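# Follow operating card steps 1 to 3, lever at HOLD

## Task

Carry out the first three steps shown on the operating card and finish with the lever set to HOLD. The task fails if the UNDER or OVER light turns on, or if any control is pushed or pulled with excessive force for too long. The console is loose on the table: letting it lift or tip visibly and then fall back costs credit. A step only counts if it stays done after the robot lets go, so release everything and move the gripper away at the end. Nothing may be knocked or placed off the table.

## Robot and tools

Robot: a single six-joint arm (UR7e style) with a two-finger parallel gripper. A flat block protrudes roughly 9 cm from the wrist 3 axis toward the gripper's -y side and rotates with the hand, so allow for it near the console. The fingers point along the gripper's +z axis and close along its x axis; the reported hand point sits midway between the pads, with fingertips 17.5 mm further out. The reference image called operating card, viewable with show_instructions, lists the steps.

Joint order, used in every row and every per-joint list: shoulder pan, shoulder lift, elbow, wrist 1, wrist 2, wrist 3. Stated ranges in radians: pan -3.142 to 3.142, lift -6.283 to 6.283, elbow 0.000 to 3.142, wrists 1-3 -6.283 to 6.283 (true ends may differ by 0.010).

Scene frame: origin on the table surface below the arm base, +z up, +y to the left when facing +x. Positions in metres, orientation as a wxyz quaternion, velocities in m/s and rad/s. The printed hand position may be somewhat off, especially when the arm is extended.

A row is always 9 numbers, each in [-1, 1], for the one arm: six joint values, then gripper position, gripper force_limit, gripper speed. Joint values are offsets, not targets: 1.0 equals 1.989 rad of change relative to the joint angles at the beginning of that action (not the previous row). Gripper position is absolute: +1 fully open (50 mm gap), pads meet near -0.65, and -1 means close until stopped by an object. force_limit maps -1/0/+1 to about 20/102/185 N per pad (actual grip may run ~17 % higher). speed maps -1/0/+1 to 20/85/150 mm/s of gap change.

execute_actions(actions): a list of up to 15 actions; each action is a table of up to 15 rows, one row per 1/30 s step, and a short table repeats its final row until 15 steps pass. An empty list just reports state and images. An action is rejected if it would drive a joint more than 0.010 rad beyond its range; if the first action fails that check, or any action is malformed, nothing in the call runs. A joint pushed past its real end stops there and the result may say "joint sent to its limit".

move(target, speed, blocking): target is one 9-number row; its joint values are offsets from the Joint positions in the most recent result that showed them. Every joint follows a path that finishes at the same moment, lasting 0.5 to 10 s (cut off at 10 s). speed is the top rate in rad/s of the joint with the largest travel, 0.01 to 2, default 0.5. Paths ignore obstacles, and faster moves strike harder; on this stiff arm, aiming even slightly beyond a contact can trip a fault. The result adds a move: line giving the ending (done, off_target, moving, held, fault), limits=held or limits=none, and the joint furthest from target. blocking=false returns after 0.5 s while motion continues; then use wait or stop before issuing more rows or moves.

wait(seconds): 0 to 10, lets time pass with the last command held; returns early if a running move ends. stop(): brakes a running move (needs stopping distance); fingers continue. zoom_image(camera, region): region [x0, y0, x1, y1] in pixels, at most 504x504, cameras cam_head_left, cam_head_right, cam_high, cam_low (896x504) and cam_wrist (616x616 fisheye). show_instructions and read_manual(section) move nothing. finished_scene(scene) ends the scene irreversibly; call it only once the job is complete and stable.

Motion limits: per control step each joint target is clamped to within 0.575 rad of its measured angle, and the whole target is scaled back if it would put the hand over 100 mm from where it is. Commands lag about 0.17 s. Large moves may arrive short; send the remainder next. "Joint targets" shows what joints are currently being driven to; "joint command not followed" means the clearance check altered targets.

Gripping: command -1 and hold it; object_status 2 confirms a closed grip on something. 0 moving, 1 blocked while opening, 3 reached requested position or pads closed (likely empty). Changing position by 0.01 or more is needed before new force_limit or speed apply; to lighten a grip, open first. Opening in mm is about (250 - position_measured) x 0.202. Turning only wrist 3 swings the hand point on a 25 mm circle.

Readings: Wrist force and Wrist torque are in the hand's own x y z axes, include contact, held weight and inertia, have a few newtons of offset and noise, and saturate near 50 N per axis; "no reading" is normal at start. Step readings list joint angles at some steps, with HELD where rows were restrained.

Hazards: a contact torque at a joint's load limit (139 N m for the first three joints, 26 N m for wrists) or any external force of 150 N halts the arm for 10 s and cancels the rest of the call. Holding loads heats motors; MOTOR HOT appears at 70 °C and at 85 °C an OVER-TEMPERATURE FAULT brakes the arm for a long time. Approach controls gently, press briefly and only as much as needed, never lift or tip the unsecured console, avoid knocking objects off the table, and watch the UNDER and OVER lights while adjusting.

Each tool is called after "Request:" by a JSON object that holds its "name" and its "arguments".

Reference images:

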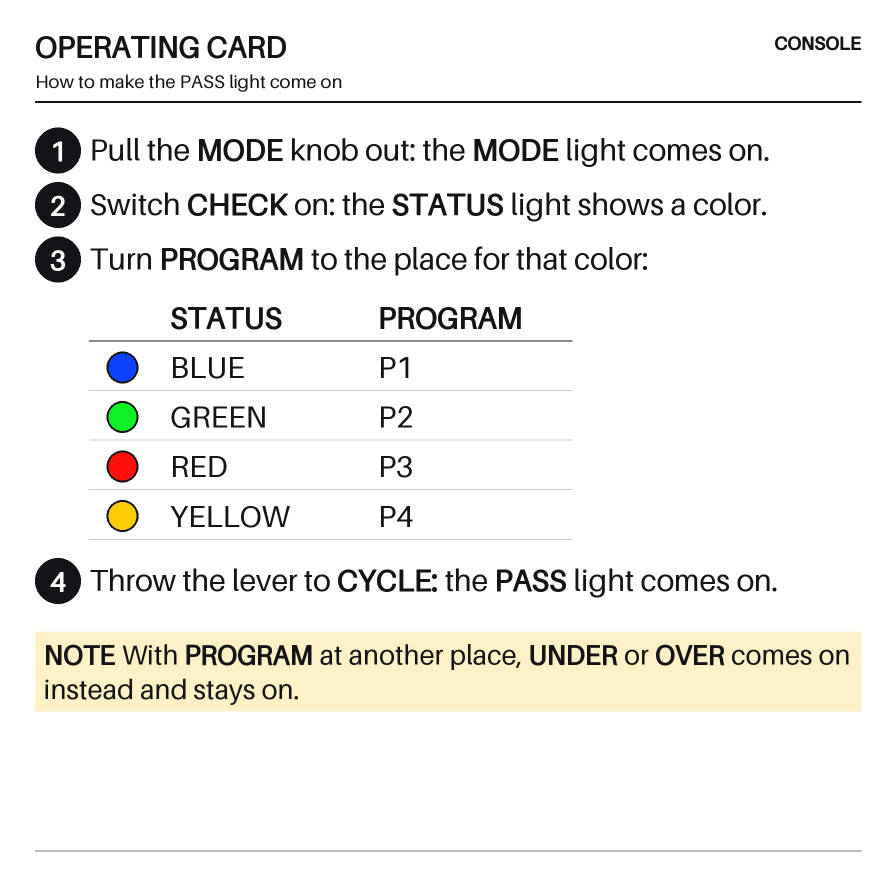

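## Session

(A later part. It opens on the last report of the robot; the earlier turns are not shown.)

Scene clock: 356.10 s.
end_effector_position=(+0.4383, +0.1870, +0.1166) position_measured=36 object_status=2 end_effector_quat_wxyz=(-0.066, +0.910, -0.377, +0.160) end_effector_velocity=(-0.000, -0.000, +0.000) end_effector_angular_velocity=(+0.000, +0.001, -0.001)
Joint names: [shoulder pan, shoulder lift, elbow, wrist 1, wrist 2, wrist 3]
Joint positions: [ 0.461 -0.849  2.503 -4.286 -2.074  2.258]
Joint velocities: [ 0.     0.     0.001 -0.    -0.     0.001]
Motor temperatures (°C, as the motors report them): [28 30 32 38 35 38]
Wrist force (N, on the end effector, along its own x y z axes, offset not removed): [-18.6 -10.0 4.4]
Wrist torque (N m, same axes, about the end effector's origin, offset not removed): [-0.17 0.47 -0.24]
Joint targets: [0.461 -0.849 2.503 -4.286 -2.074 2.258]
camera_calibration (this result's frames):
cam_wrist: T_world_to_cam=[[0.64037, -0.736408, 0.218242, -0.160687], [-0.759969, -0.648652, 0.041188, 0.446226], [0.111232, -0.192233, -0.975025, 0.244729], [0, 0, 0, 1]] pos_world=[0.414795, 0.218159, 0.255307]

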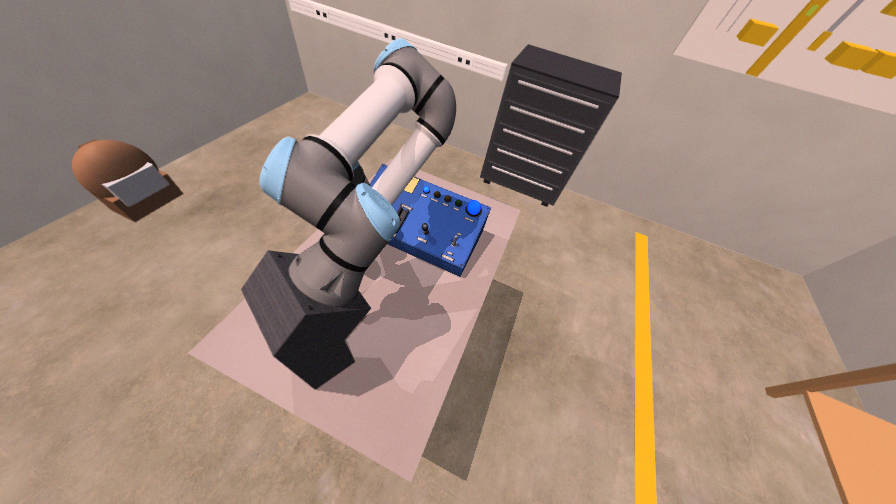

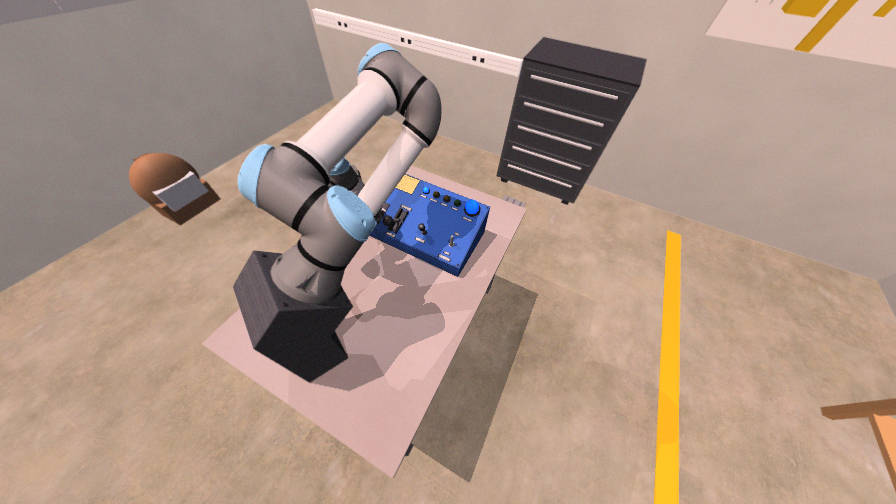

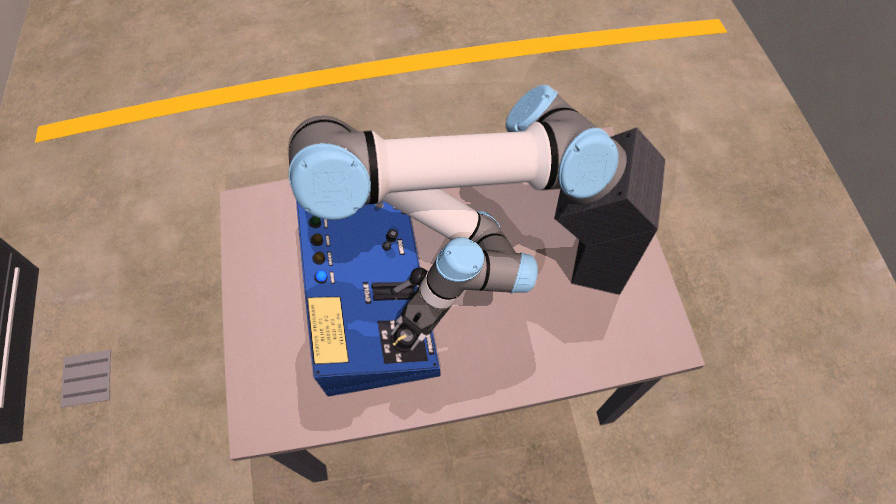

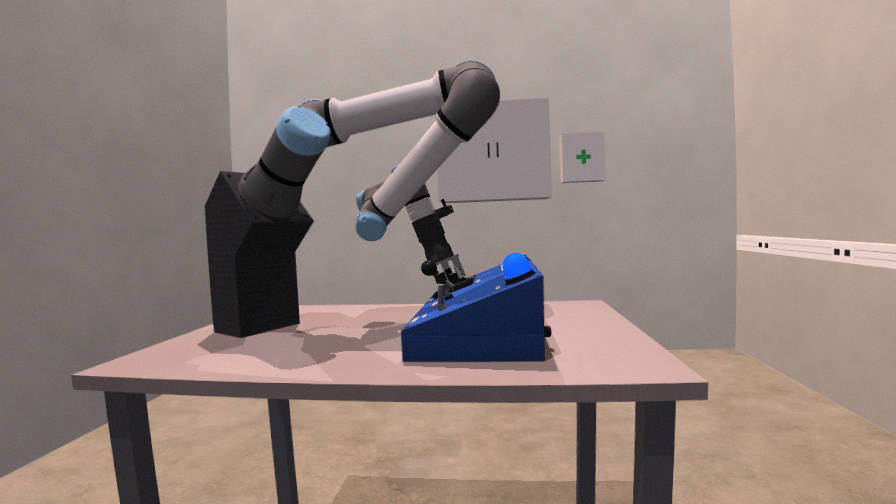

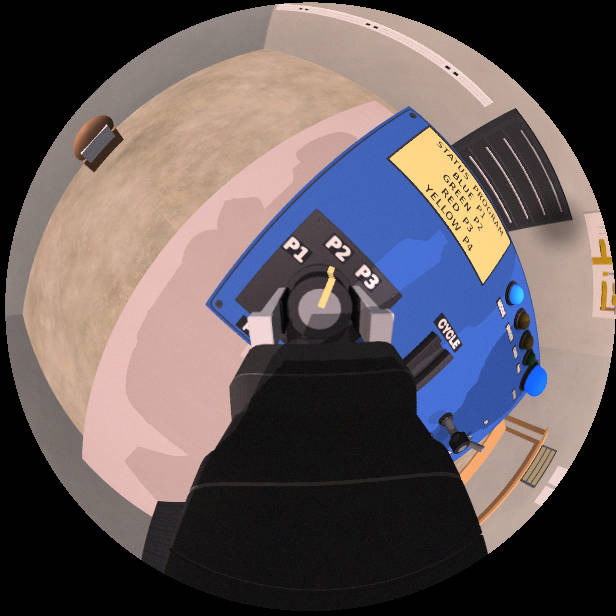

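Request:
{"name": "execute_actions", "arguments": {"actions": [[[-0.0001,0.0018,0.0005,-0.0023,0.0001,-0.0001,1,-0.7,-0.3]],[[0,0,0,0,0,0,-1,-0.7,-0.7]]]}}

Request:
{"name": "move", "arguments": {"target": [-0.0067,-0.0166,0.0018,0.0130,0.0058,-0.2012,-1,-0.7,-0.7], "speed": 0.6}}

Scene clock: 361.37 s.
end_effector_position=(+0.4373, +0.1870, +0.1163) position_measured=36 object_status=2 end_effector_quat_wxyz=(-0.066, +0.910, -0.377, +0.160) end_effector_velocity=(+0.001, +0.001, +0.000) end_effector_angular_velocity=(+0.003, -0.001, -0.002)
Joint names: [shoulder pan, shoulder lift, elbow, wrist 1, wrist 2, wrist 3]
Joint positions: [ 0.46  -0.845  2.504 -4.29  -2.073  2.258]
Joint velocities: [ 0.    -0.    -0.001 -0.     0.002  0.002]
Motor temperatures (°C, as the motors report them): [28 30 32 38 35 38]
Wrist force (N, on the end effector, along its own x y z axes, offset not removed): [0.2 -0.2 -1.0]
Wrist torque (N m, same axes, about the end effector's origin, offset not removed): [0.11 0.49 -0.02]
Joint targets: [0.460 -0.845 2.504 -4.290 -2.073 2.258]
Step readings (joint positions; steps 1 to 15: 1st action; 16 to 30: 2nd action):
0: [0.461 -0.849 2.503 -4.286 -2.074 2.258]
1: [0.461 -0.849 2.503 -4.286 -2.074 2.258]
2: [0.461 -0.848 2.504 -4.287 -2.074 2.258]
4: [0.460 -0.847 2.504 -4.289 -2.074 2.258]
8: [0.460 -0.845 2.504 -4.290 -2.074 2.258]
15: [0.460 -0.845 2.504 -4.290 -2.073 2.258]
16: [0.460 -0.845 2.504 -4.290 -2.073 2.258]
17: [0.460 -0.845 2.504 -4.290 -2.073 2.258]
19: [0.460 -0.845 2.504 -4.290 -2.073 2.258]
23: [0.460 -0.845 2.504 -4.290 -2.073 2.258]
30: Joint positions above
camera_calibration (this result's frames):
cam_wrist: T_world_to_cam=[[0.640394, -0.736377, 0.218276, -0.160031], [-0.759954, -0.648665, 0.0412689, 0.445423], [0.111198, -0.192308, -0.975014, 0.244561], [0, 0, 0, 1]] pos_world=[0.413789, 0.218119, 0.254999]

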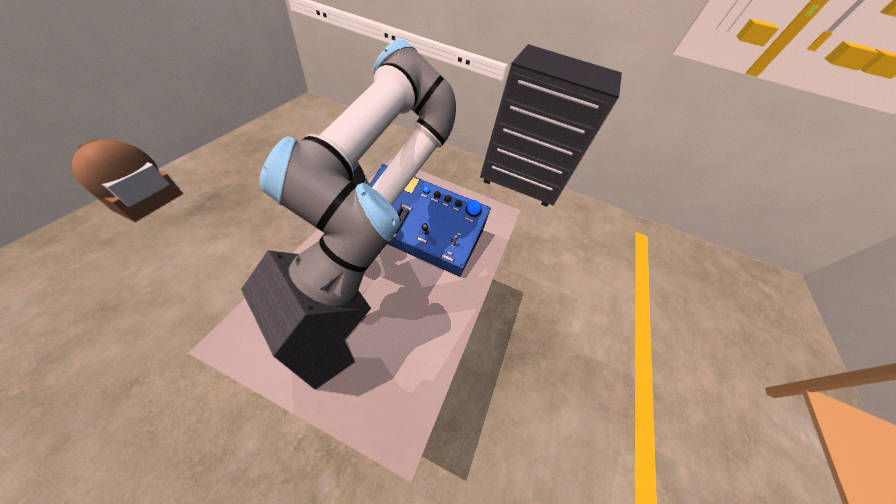

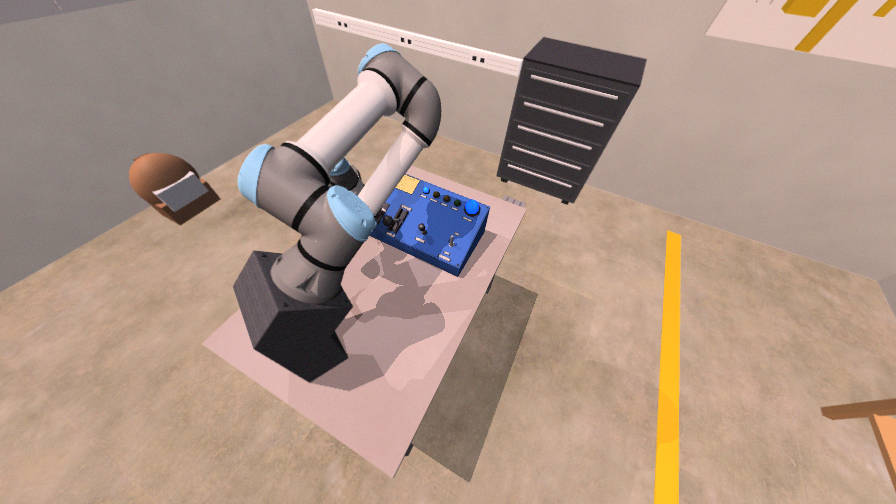

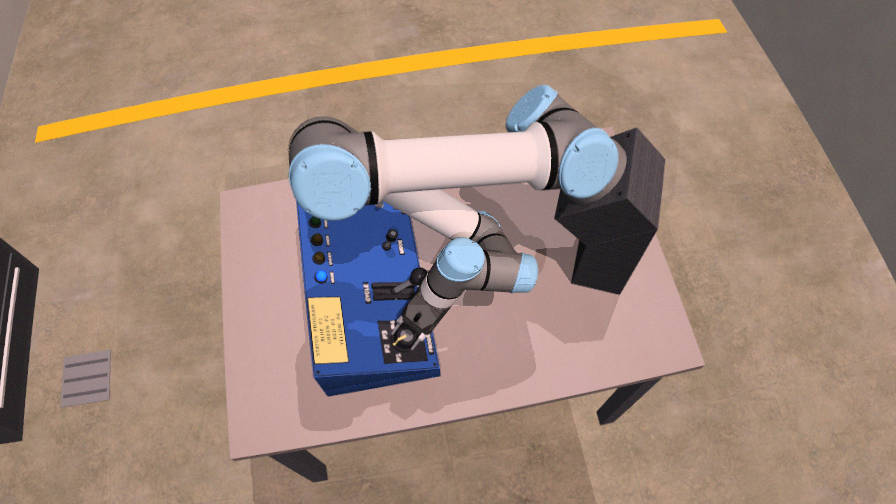

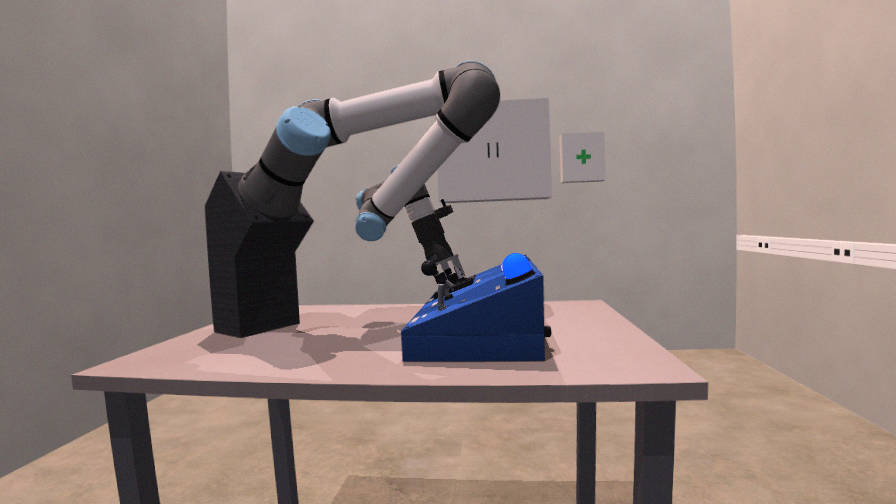

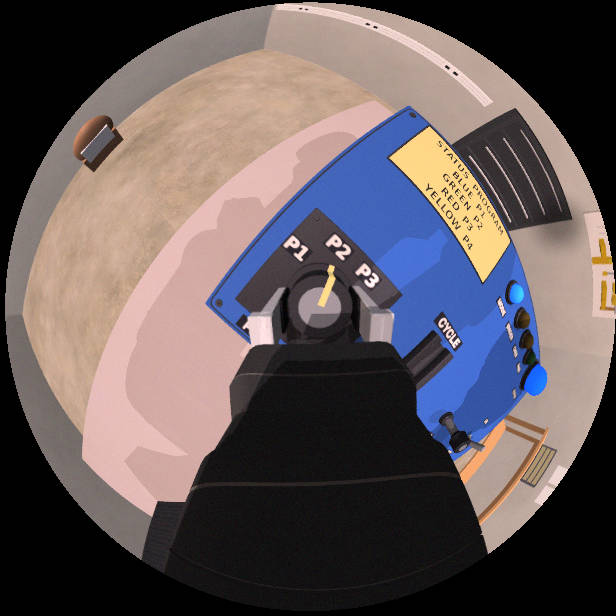

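Scene clock: 362.60 s.
end_effector_position=(+0.4372, +0.1871, +0.1162) position_measured=36 object_status=2 end_effector_quat_wxyz=(-0.034, +0.966, -0.192, +0.170) end_effector_velocity=(+0.000, -0.001, +0.000) end_effector_angular_velocity=(-0.002, -0.000, +0.001)
Joint names: [shoulder pan, shoulder lift, elbow, wrist 1, wrist 2, wrist 3]
Joint positions: [ 0.447 -0.878  2.508 -4.265 -2.062  1.858]
Joint velocities: [-0.001 -0.002  0.001 -0.    -0.001 -0.002]
Motor temperatures (°C, as the motors report them): [28 30 32 38 35 38]
Wrist force (N, on the end effector, along its own x y z axes, offset not removed): [6.6 9.0 -5.9]
Wrist torque (N m, same axes, about the end effector's origin, offset not removed): [0.79 0.15 -0.17]
Joint targets: [0.447 -0.878 2.508 -4.265 -2.062 1.858]
move: done; limits=none; farthest joint: the shoulder pan, 0.000 radians from its target (0.014 radians at the start)
camera_calibration (this result's frames):
cam_wrist: T_world_to_cam=[[0.856799, -0.421597, 0.296905, -0.322573], [-0.476722, -0.867106, 0.144443, 0.350496], [0.196551, -0.265299, -0.943919, 0.217242], [0, 0, 0, 1]] pos_world=[0.40077, 0.225555, 0.250206]

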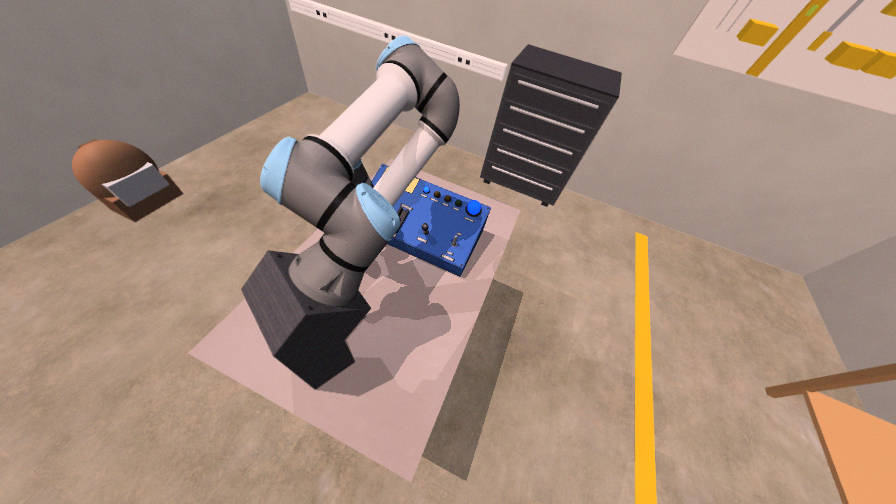

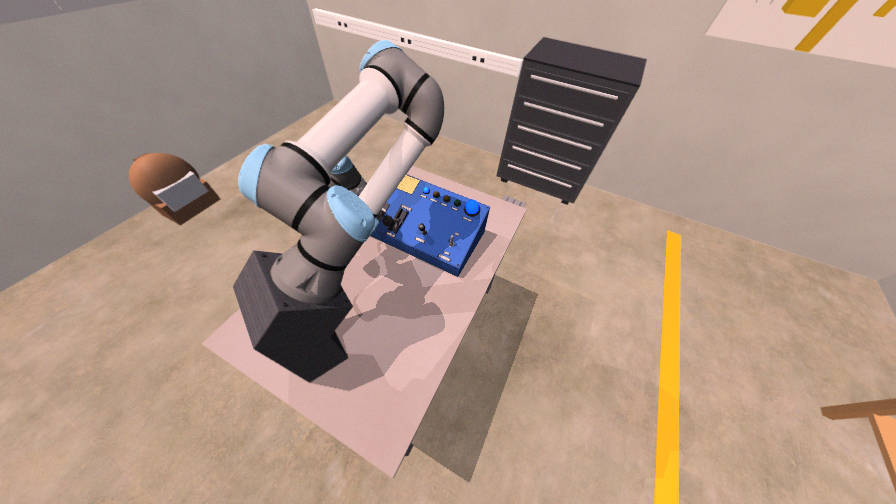

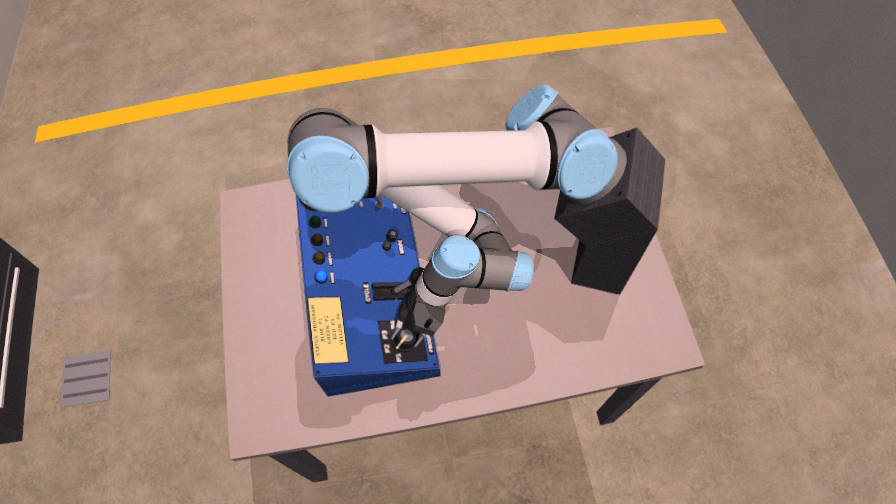

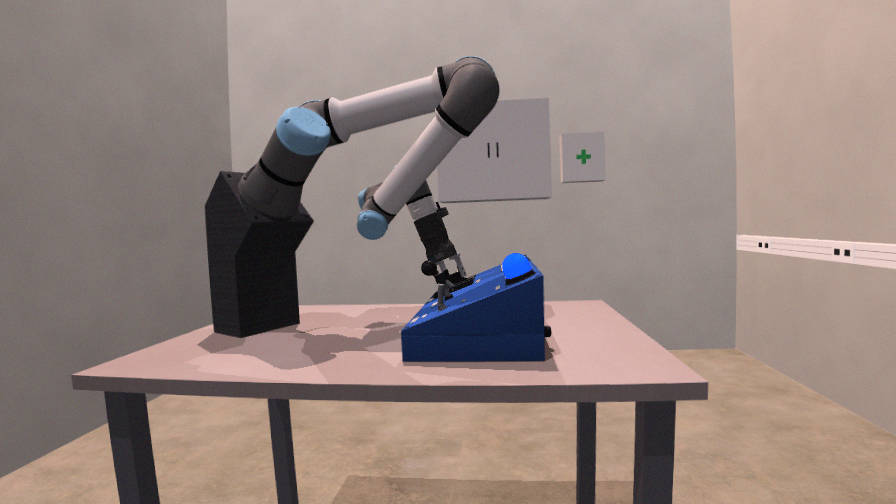

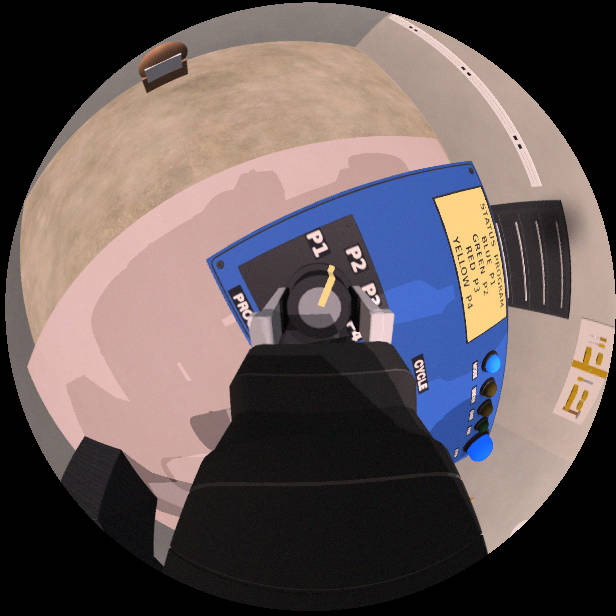

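Request:
{"name": "move", "arguments": {"target": [-0.0014,-0.0170,-0.0023,0.0190,0.0012,-0.190,-1,-0.7,-0.7], "speed": 0.6}}

Request:
{"name": "execute_actions", "arguments": {"actions": [[[0,0,0,0,0,0,1,-0.7,0]]]}}

Request:
{"name": "move", "arguments": {"target": [0.0429,-0.0349,0.0388,0.0106,-0.0369,0.0263,1,-0.7,0], "speed": 0.2}}

Scene clock: 368.63 s.
end_effector_position=(+0.4373, +0.1871, +0.1162) position_measured=36 object_status=2 end_effector_quat_wxyz=(-0.001, +0.985, -0.008, +0.174) end_effector_velocity=(-0.000, +0.000, -0.000) end_effector_angular_velocity=(+0.000, +0.001, +0.003)
Joint names: [shoulder pan, shoulder lift, elbow, wrist 1, wrist 2, wrist 3]
Joint positions: [ 0.444 -0.912  2.503 -4.227 -2.059  1.48 ]
Joint velocities: [-0.     0.001 -0.001  0.001  0.001 -0.002]
Motor temperatures (°C, as the motors report them): [28 30 32 38 35 38]
Wrist force (N, on the end effector, along its own x y z axes, offset not removed): [2.5 3.7 -3.5]
Wrist torque (N m, same axes, about the end effector's origin, offset not removed): [-0.43 0.69 -0.17]
Joint targets: [0.444 -0.912 2.503 -4.227 -2.059 1.480]
move: done; limits=none; farthest joint: the shoulder pan, 0.000 radians from its target (0.003 radians at the start)
camera_calibration (this result's frames):
cam_wrist: T_world_to_cam=[[0.942872, -0.0589882, 0.327891, -0.431695], [-0.151049, -0.952921, 0.262919, 0.210372], [0.296945, -0.297427, -0.907392, 0.175119], [0, 0, 0, 1]] pos_world=[0.386809, 0.227088, 0.245139]

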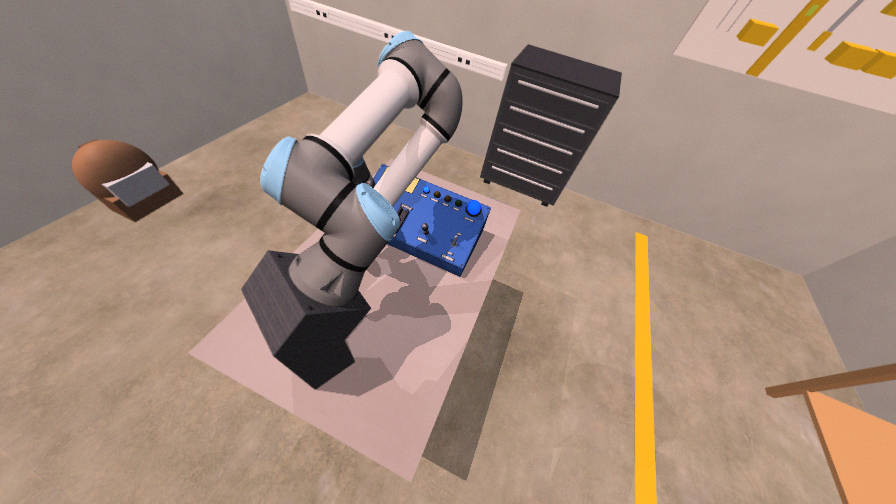

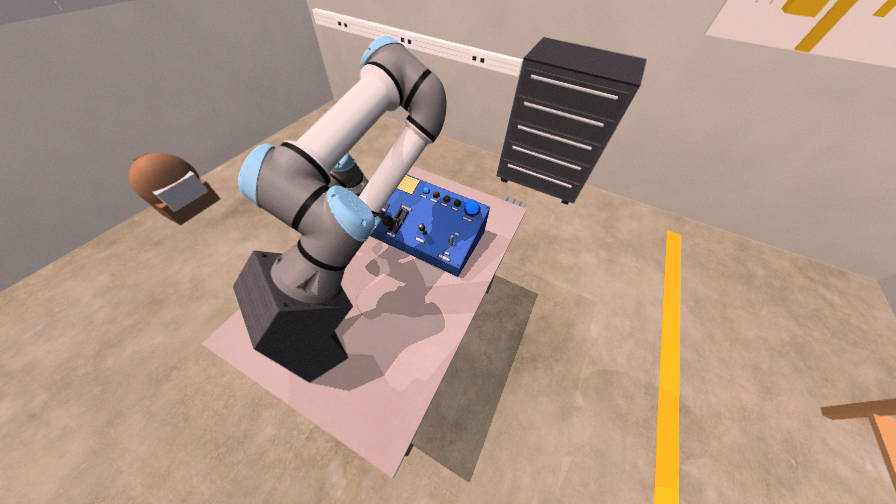

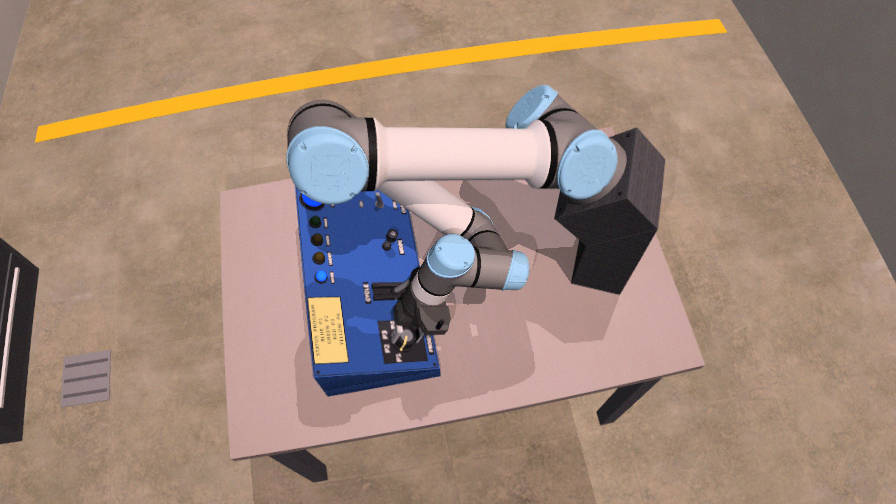

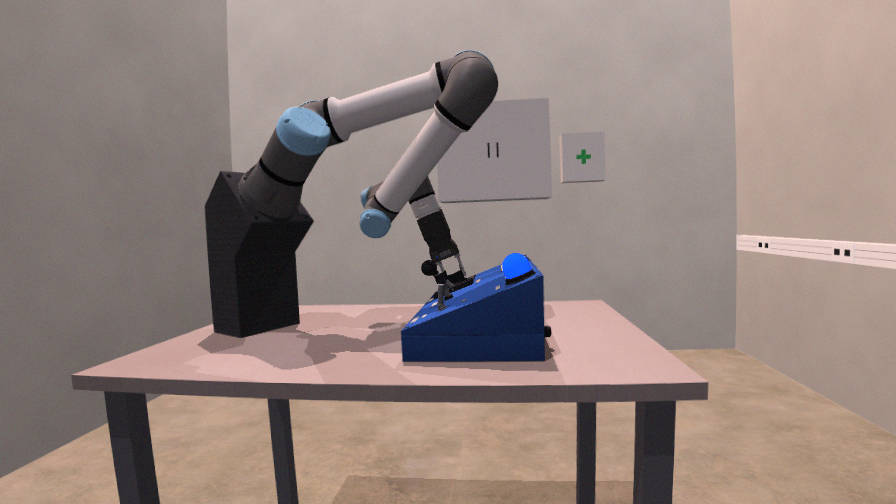

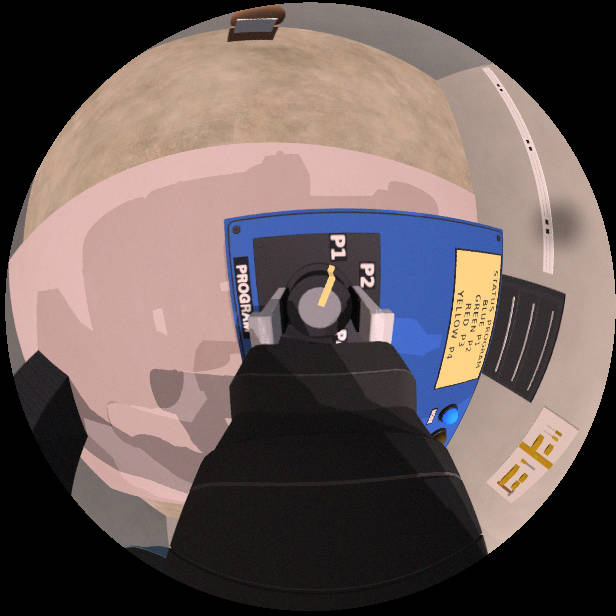

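Scene clock: 369.13 s.
end_effector_position=(+0.4373, +0.1871, +0.1162) position_measured=3 object_status=3 end_effector_quat_wxyz=(-0.001, +0.985, -0.008, +0.174) end_effector_velocity=(+0.000, -0.000, -0.000) end_effector_angular_velocity=(-0.001, -0.001, -0.002)
Joint names: [shoulder pan, shoulder lift, elbow, wrist 1, wrist 2, wrist 3]
Joint positions: [ 0.444 -0.912  2.503 -4.227 -2.059  1.48 ]
Joint velocities: [-0.     0.    -0.001 -0.001 -0.001  0.001]
Motor temperatures (°C, as the motors report them): [28 30 32 38 35 38]
Wrist force (N, on the end effector, along its own x y z axes, offset not removed): [-1.6 -0.4 -0.4]
Wrist torque (N m, same axes, about the end effector's origin, offset not removed): [0.20 0.39 -0.13]
Joint targets: [0.444 -0.912 2.503 -4.227 -2.059 1.480]
Step readings (joint positions):
0: [0.444 -0.912 2.503 -4.227 -2.059 1.480]
1: [0.444 -0.912 2.503 -4.227 -2.059 1.480]
2: [0.444 -0.912 2.503 -4.227 -2.059 1.480]
4: [0.444 -0.912 2.503 -4.227 -2.059 1.480]
8: [0.444 -0.912 2.503 -4.227 -2.059 1.480]
15: Joint positions above
camera_calibration (this result's frames):
cam_wrist: T_world_to_cam=[[0.942874, -0.0589379, 0.327896, -0.431707], [-0.150997, -0.952931, 0.26291, 0.210359], [0.296967, -0.297403, -0.907393, 0.175107], [0, 0, 0, 1]] pos_world=[0.386807, 0.227091, 0.24514]

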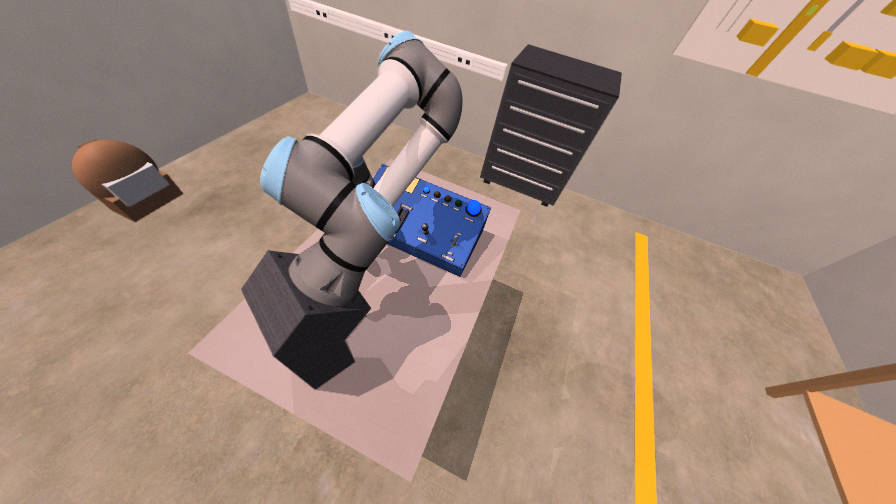

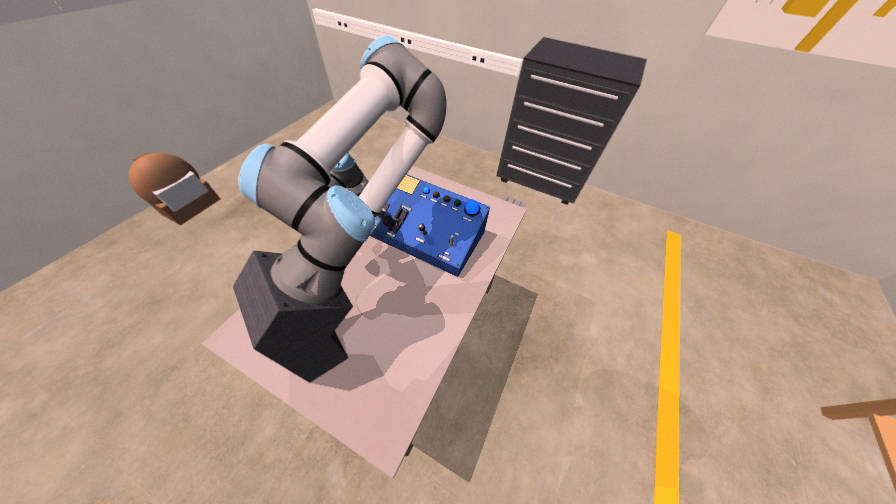

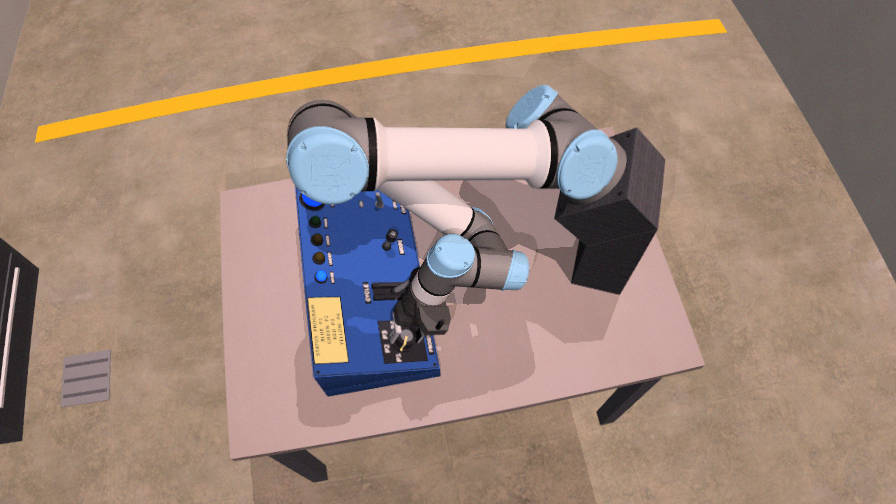

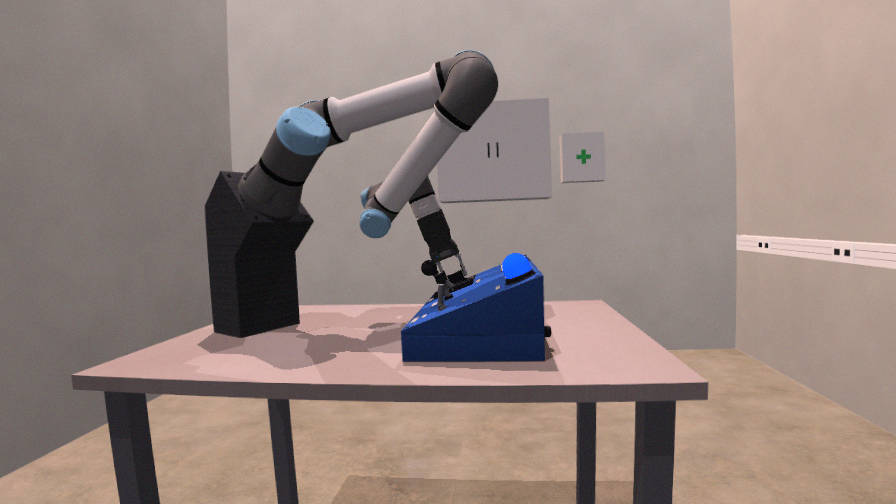

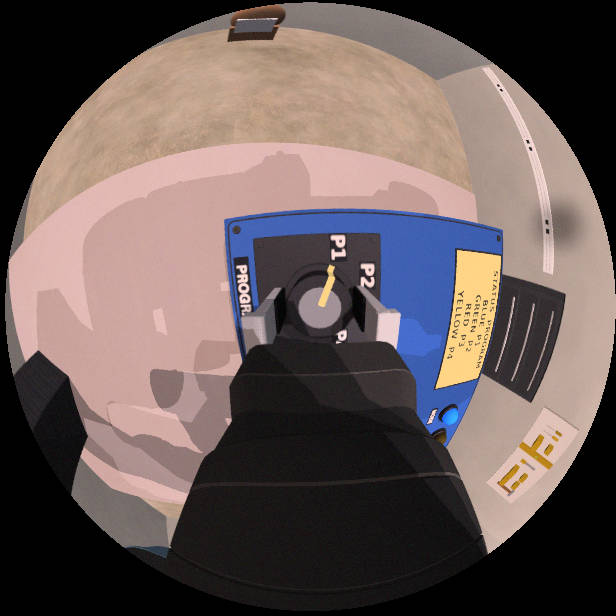

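Scene clock: 370.03 s.
end_effector_position=(+0.4171, +0.1894, +0.1579) position_measured=3 object_status=3 end_effector_quat_wxyz=(-0.002, +0.985, -0.009, +0.172) end_effector_velocity=(-0.001, -0.000, +0.001) end_effector_angular_velocity=(+0.000, +0.001, +0.000)
Joint names: [shoulder pan, shoulder lift, elbow, wrist 1, wrist 2, wrist 3]
Joint positions: [ 0.53  -0.981  2.58  -4.206 -2.133  1.533]
Joint velocities: [ 0.001 -0.001  0.002  0.    -0.     0.001]
Motor temperatures (°C, as the motors report them): [28 30 32 38 35 38]
Wrist force (N, on the end effector, along its own x y z axes, offset not removed): [1.4 1.8 -0.3]
Wrist torque (N m, same axes, about the end effector's origin, offset not removed): [0.51 -0.08 -0.07]
Joint targets: [0.530 -0.981 2.580 -4.206 -2.133 1.533]
move: done; limits=none; farthest joint: the shoulder pan, 0.000 radians from its target (0.085 radians at the start)
camera_calibration (this result's frames):
cam_wrist: T_world_to_cam=[[0.943999, -0.0600758, 0.324434, -0.425915], [-0.150784, -0.95315, 0.262238, 0.198619], [0.29348, -0.296472, -0.908831, 0.221065], [0, 0, 0, 1]] pos_world=[0.367134, 0.229266, 0.287006]

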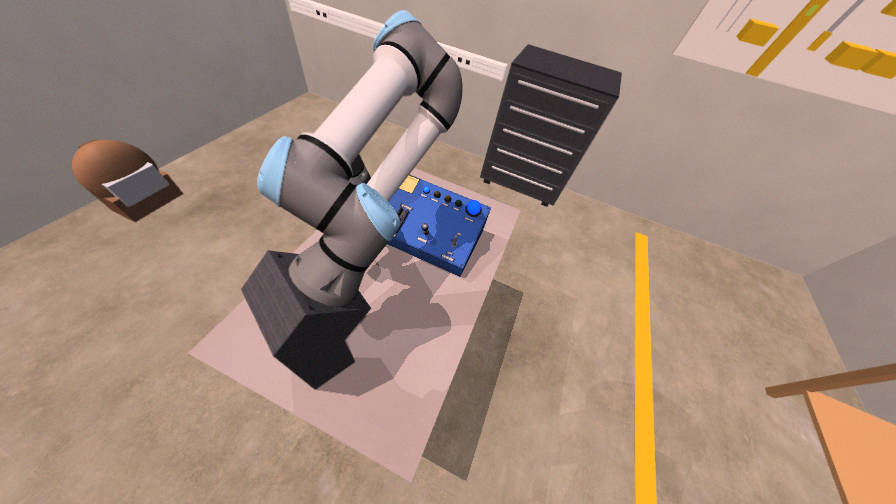

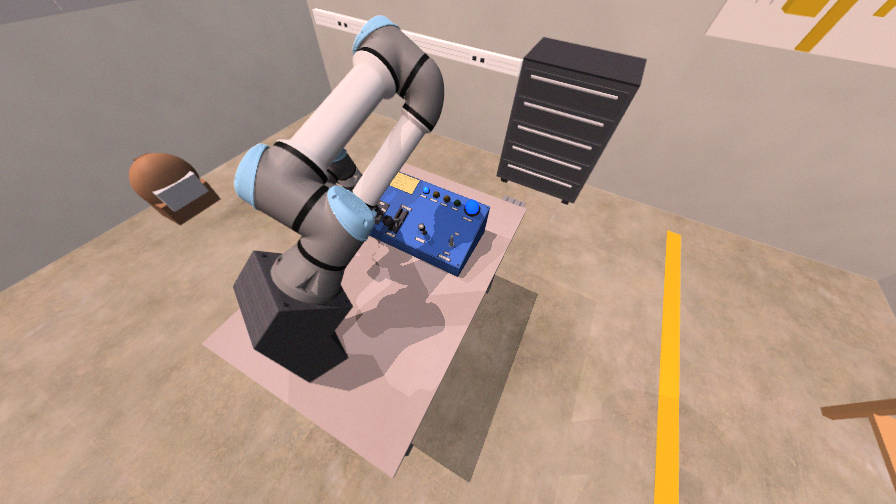

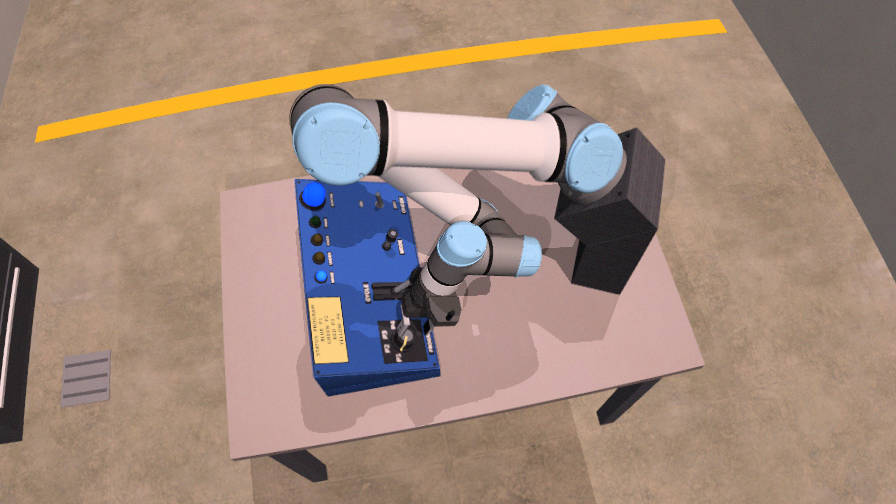

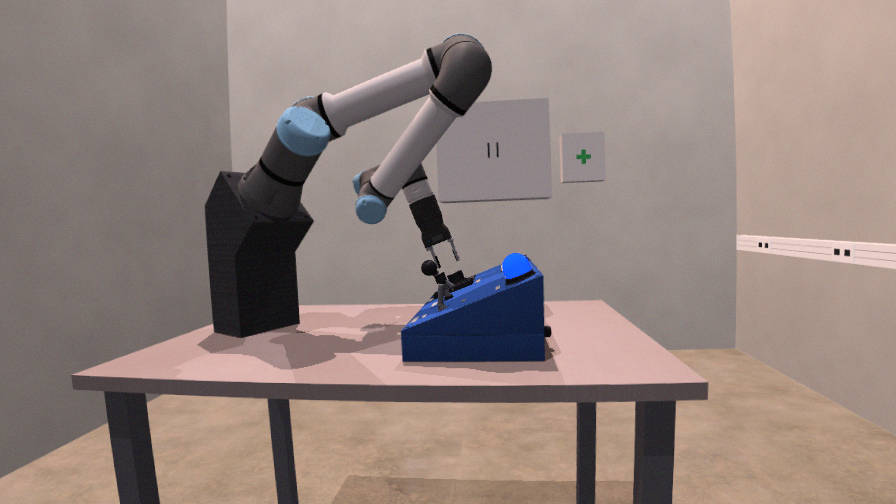

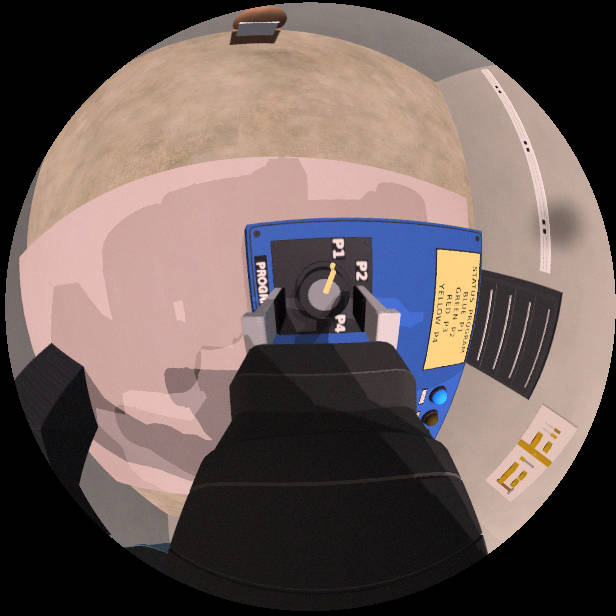

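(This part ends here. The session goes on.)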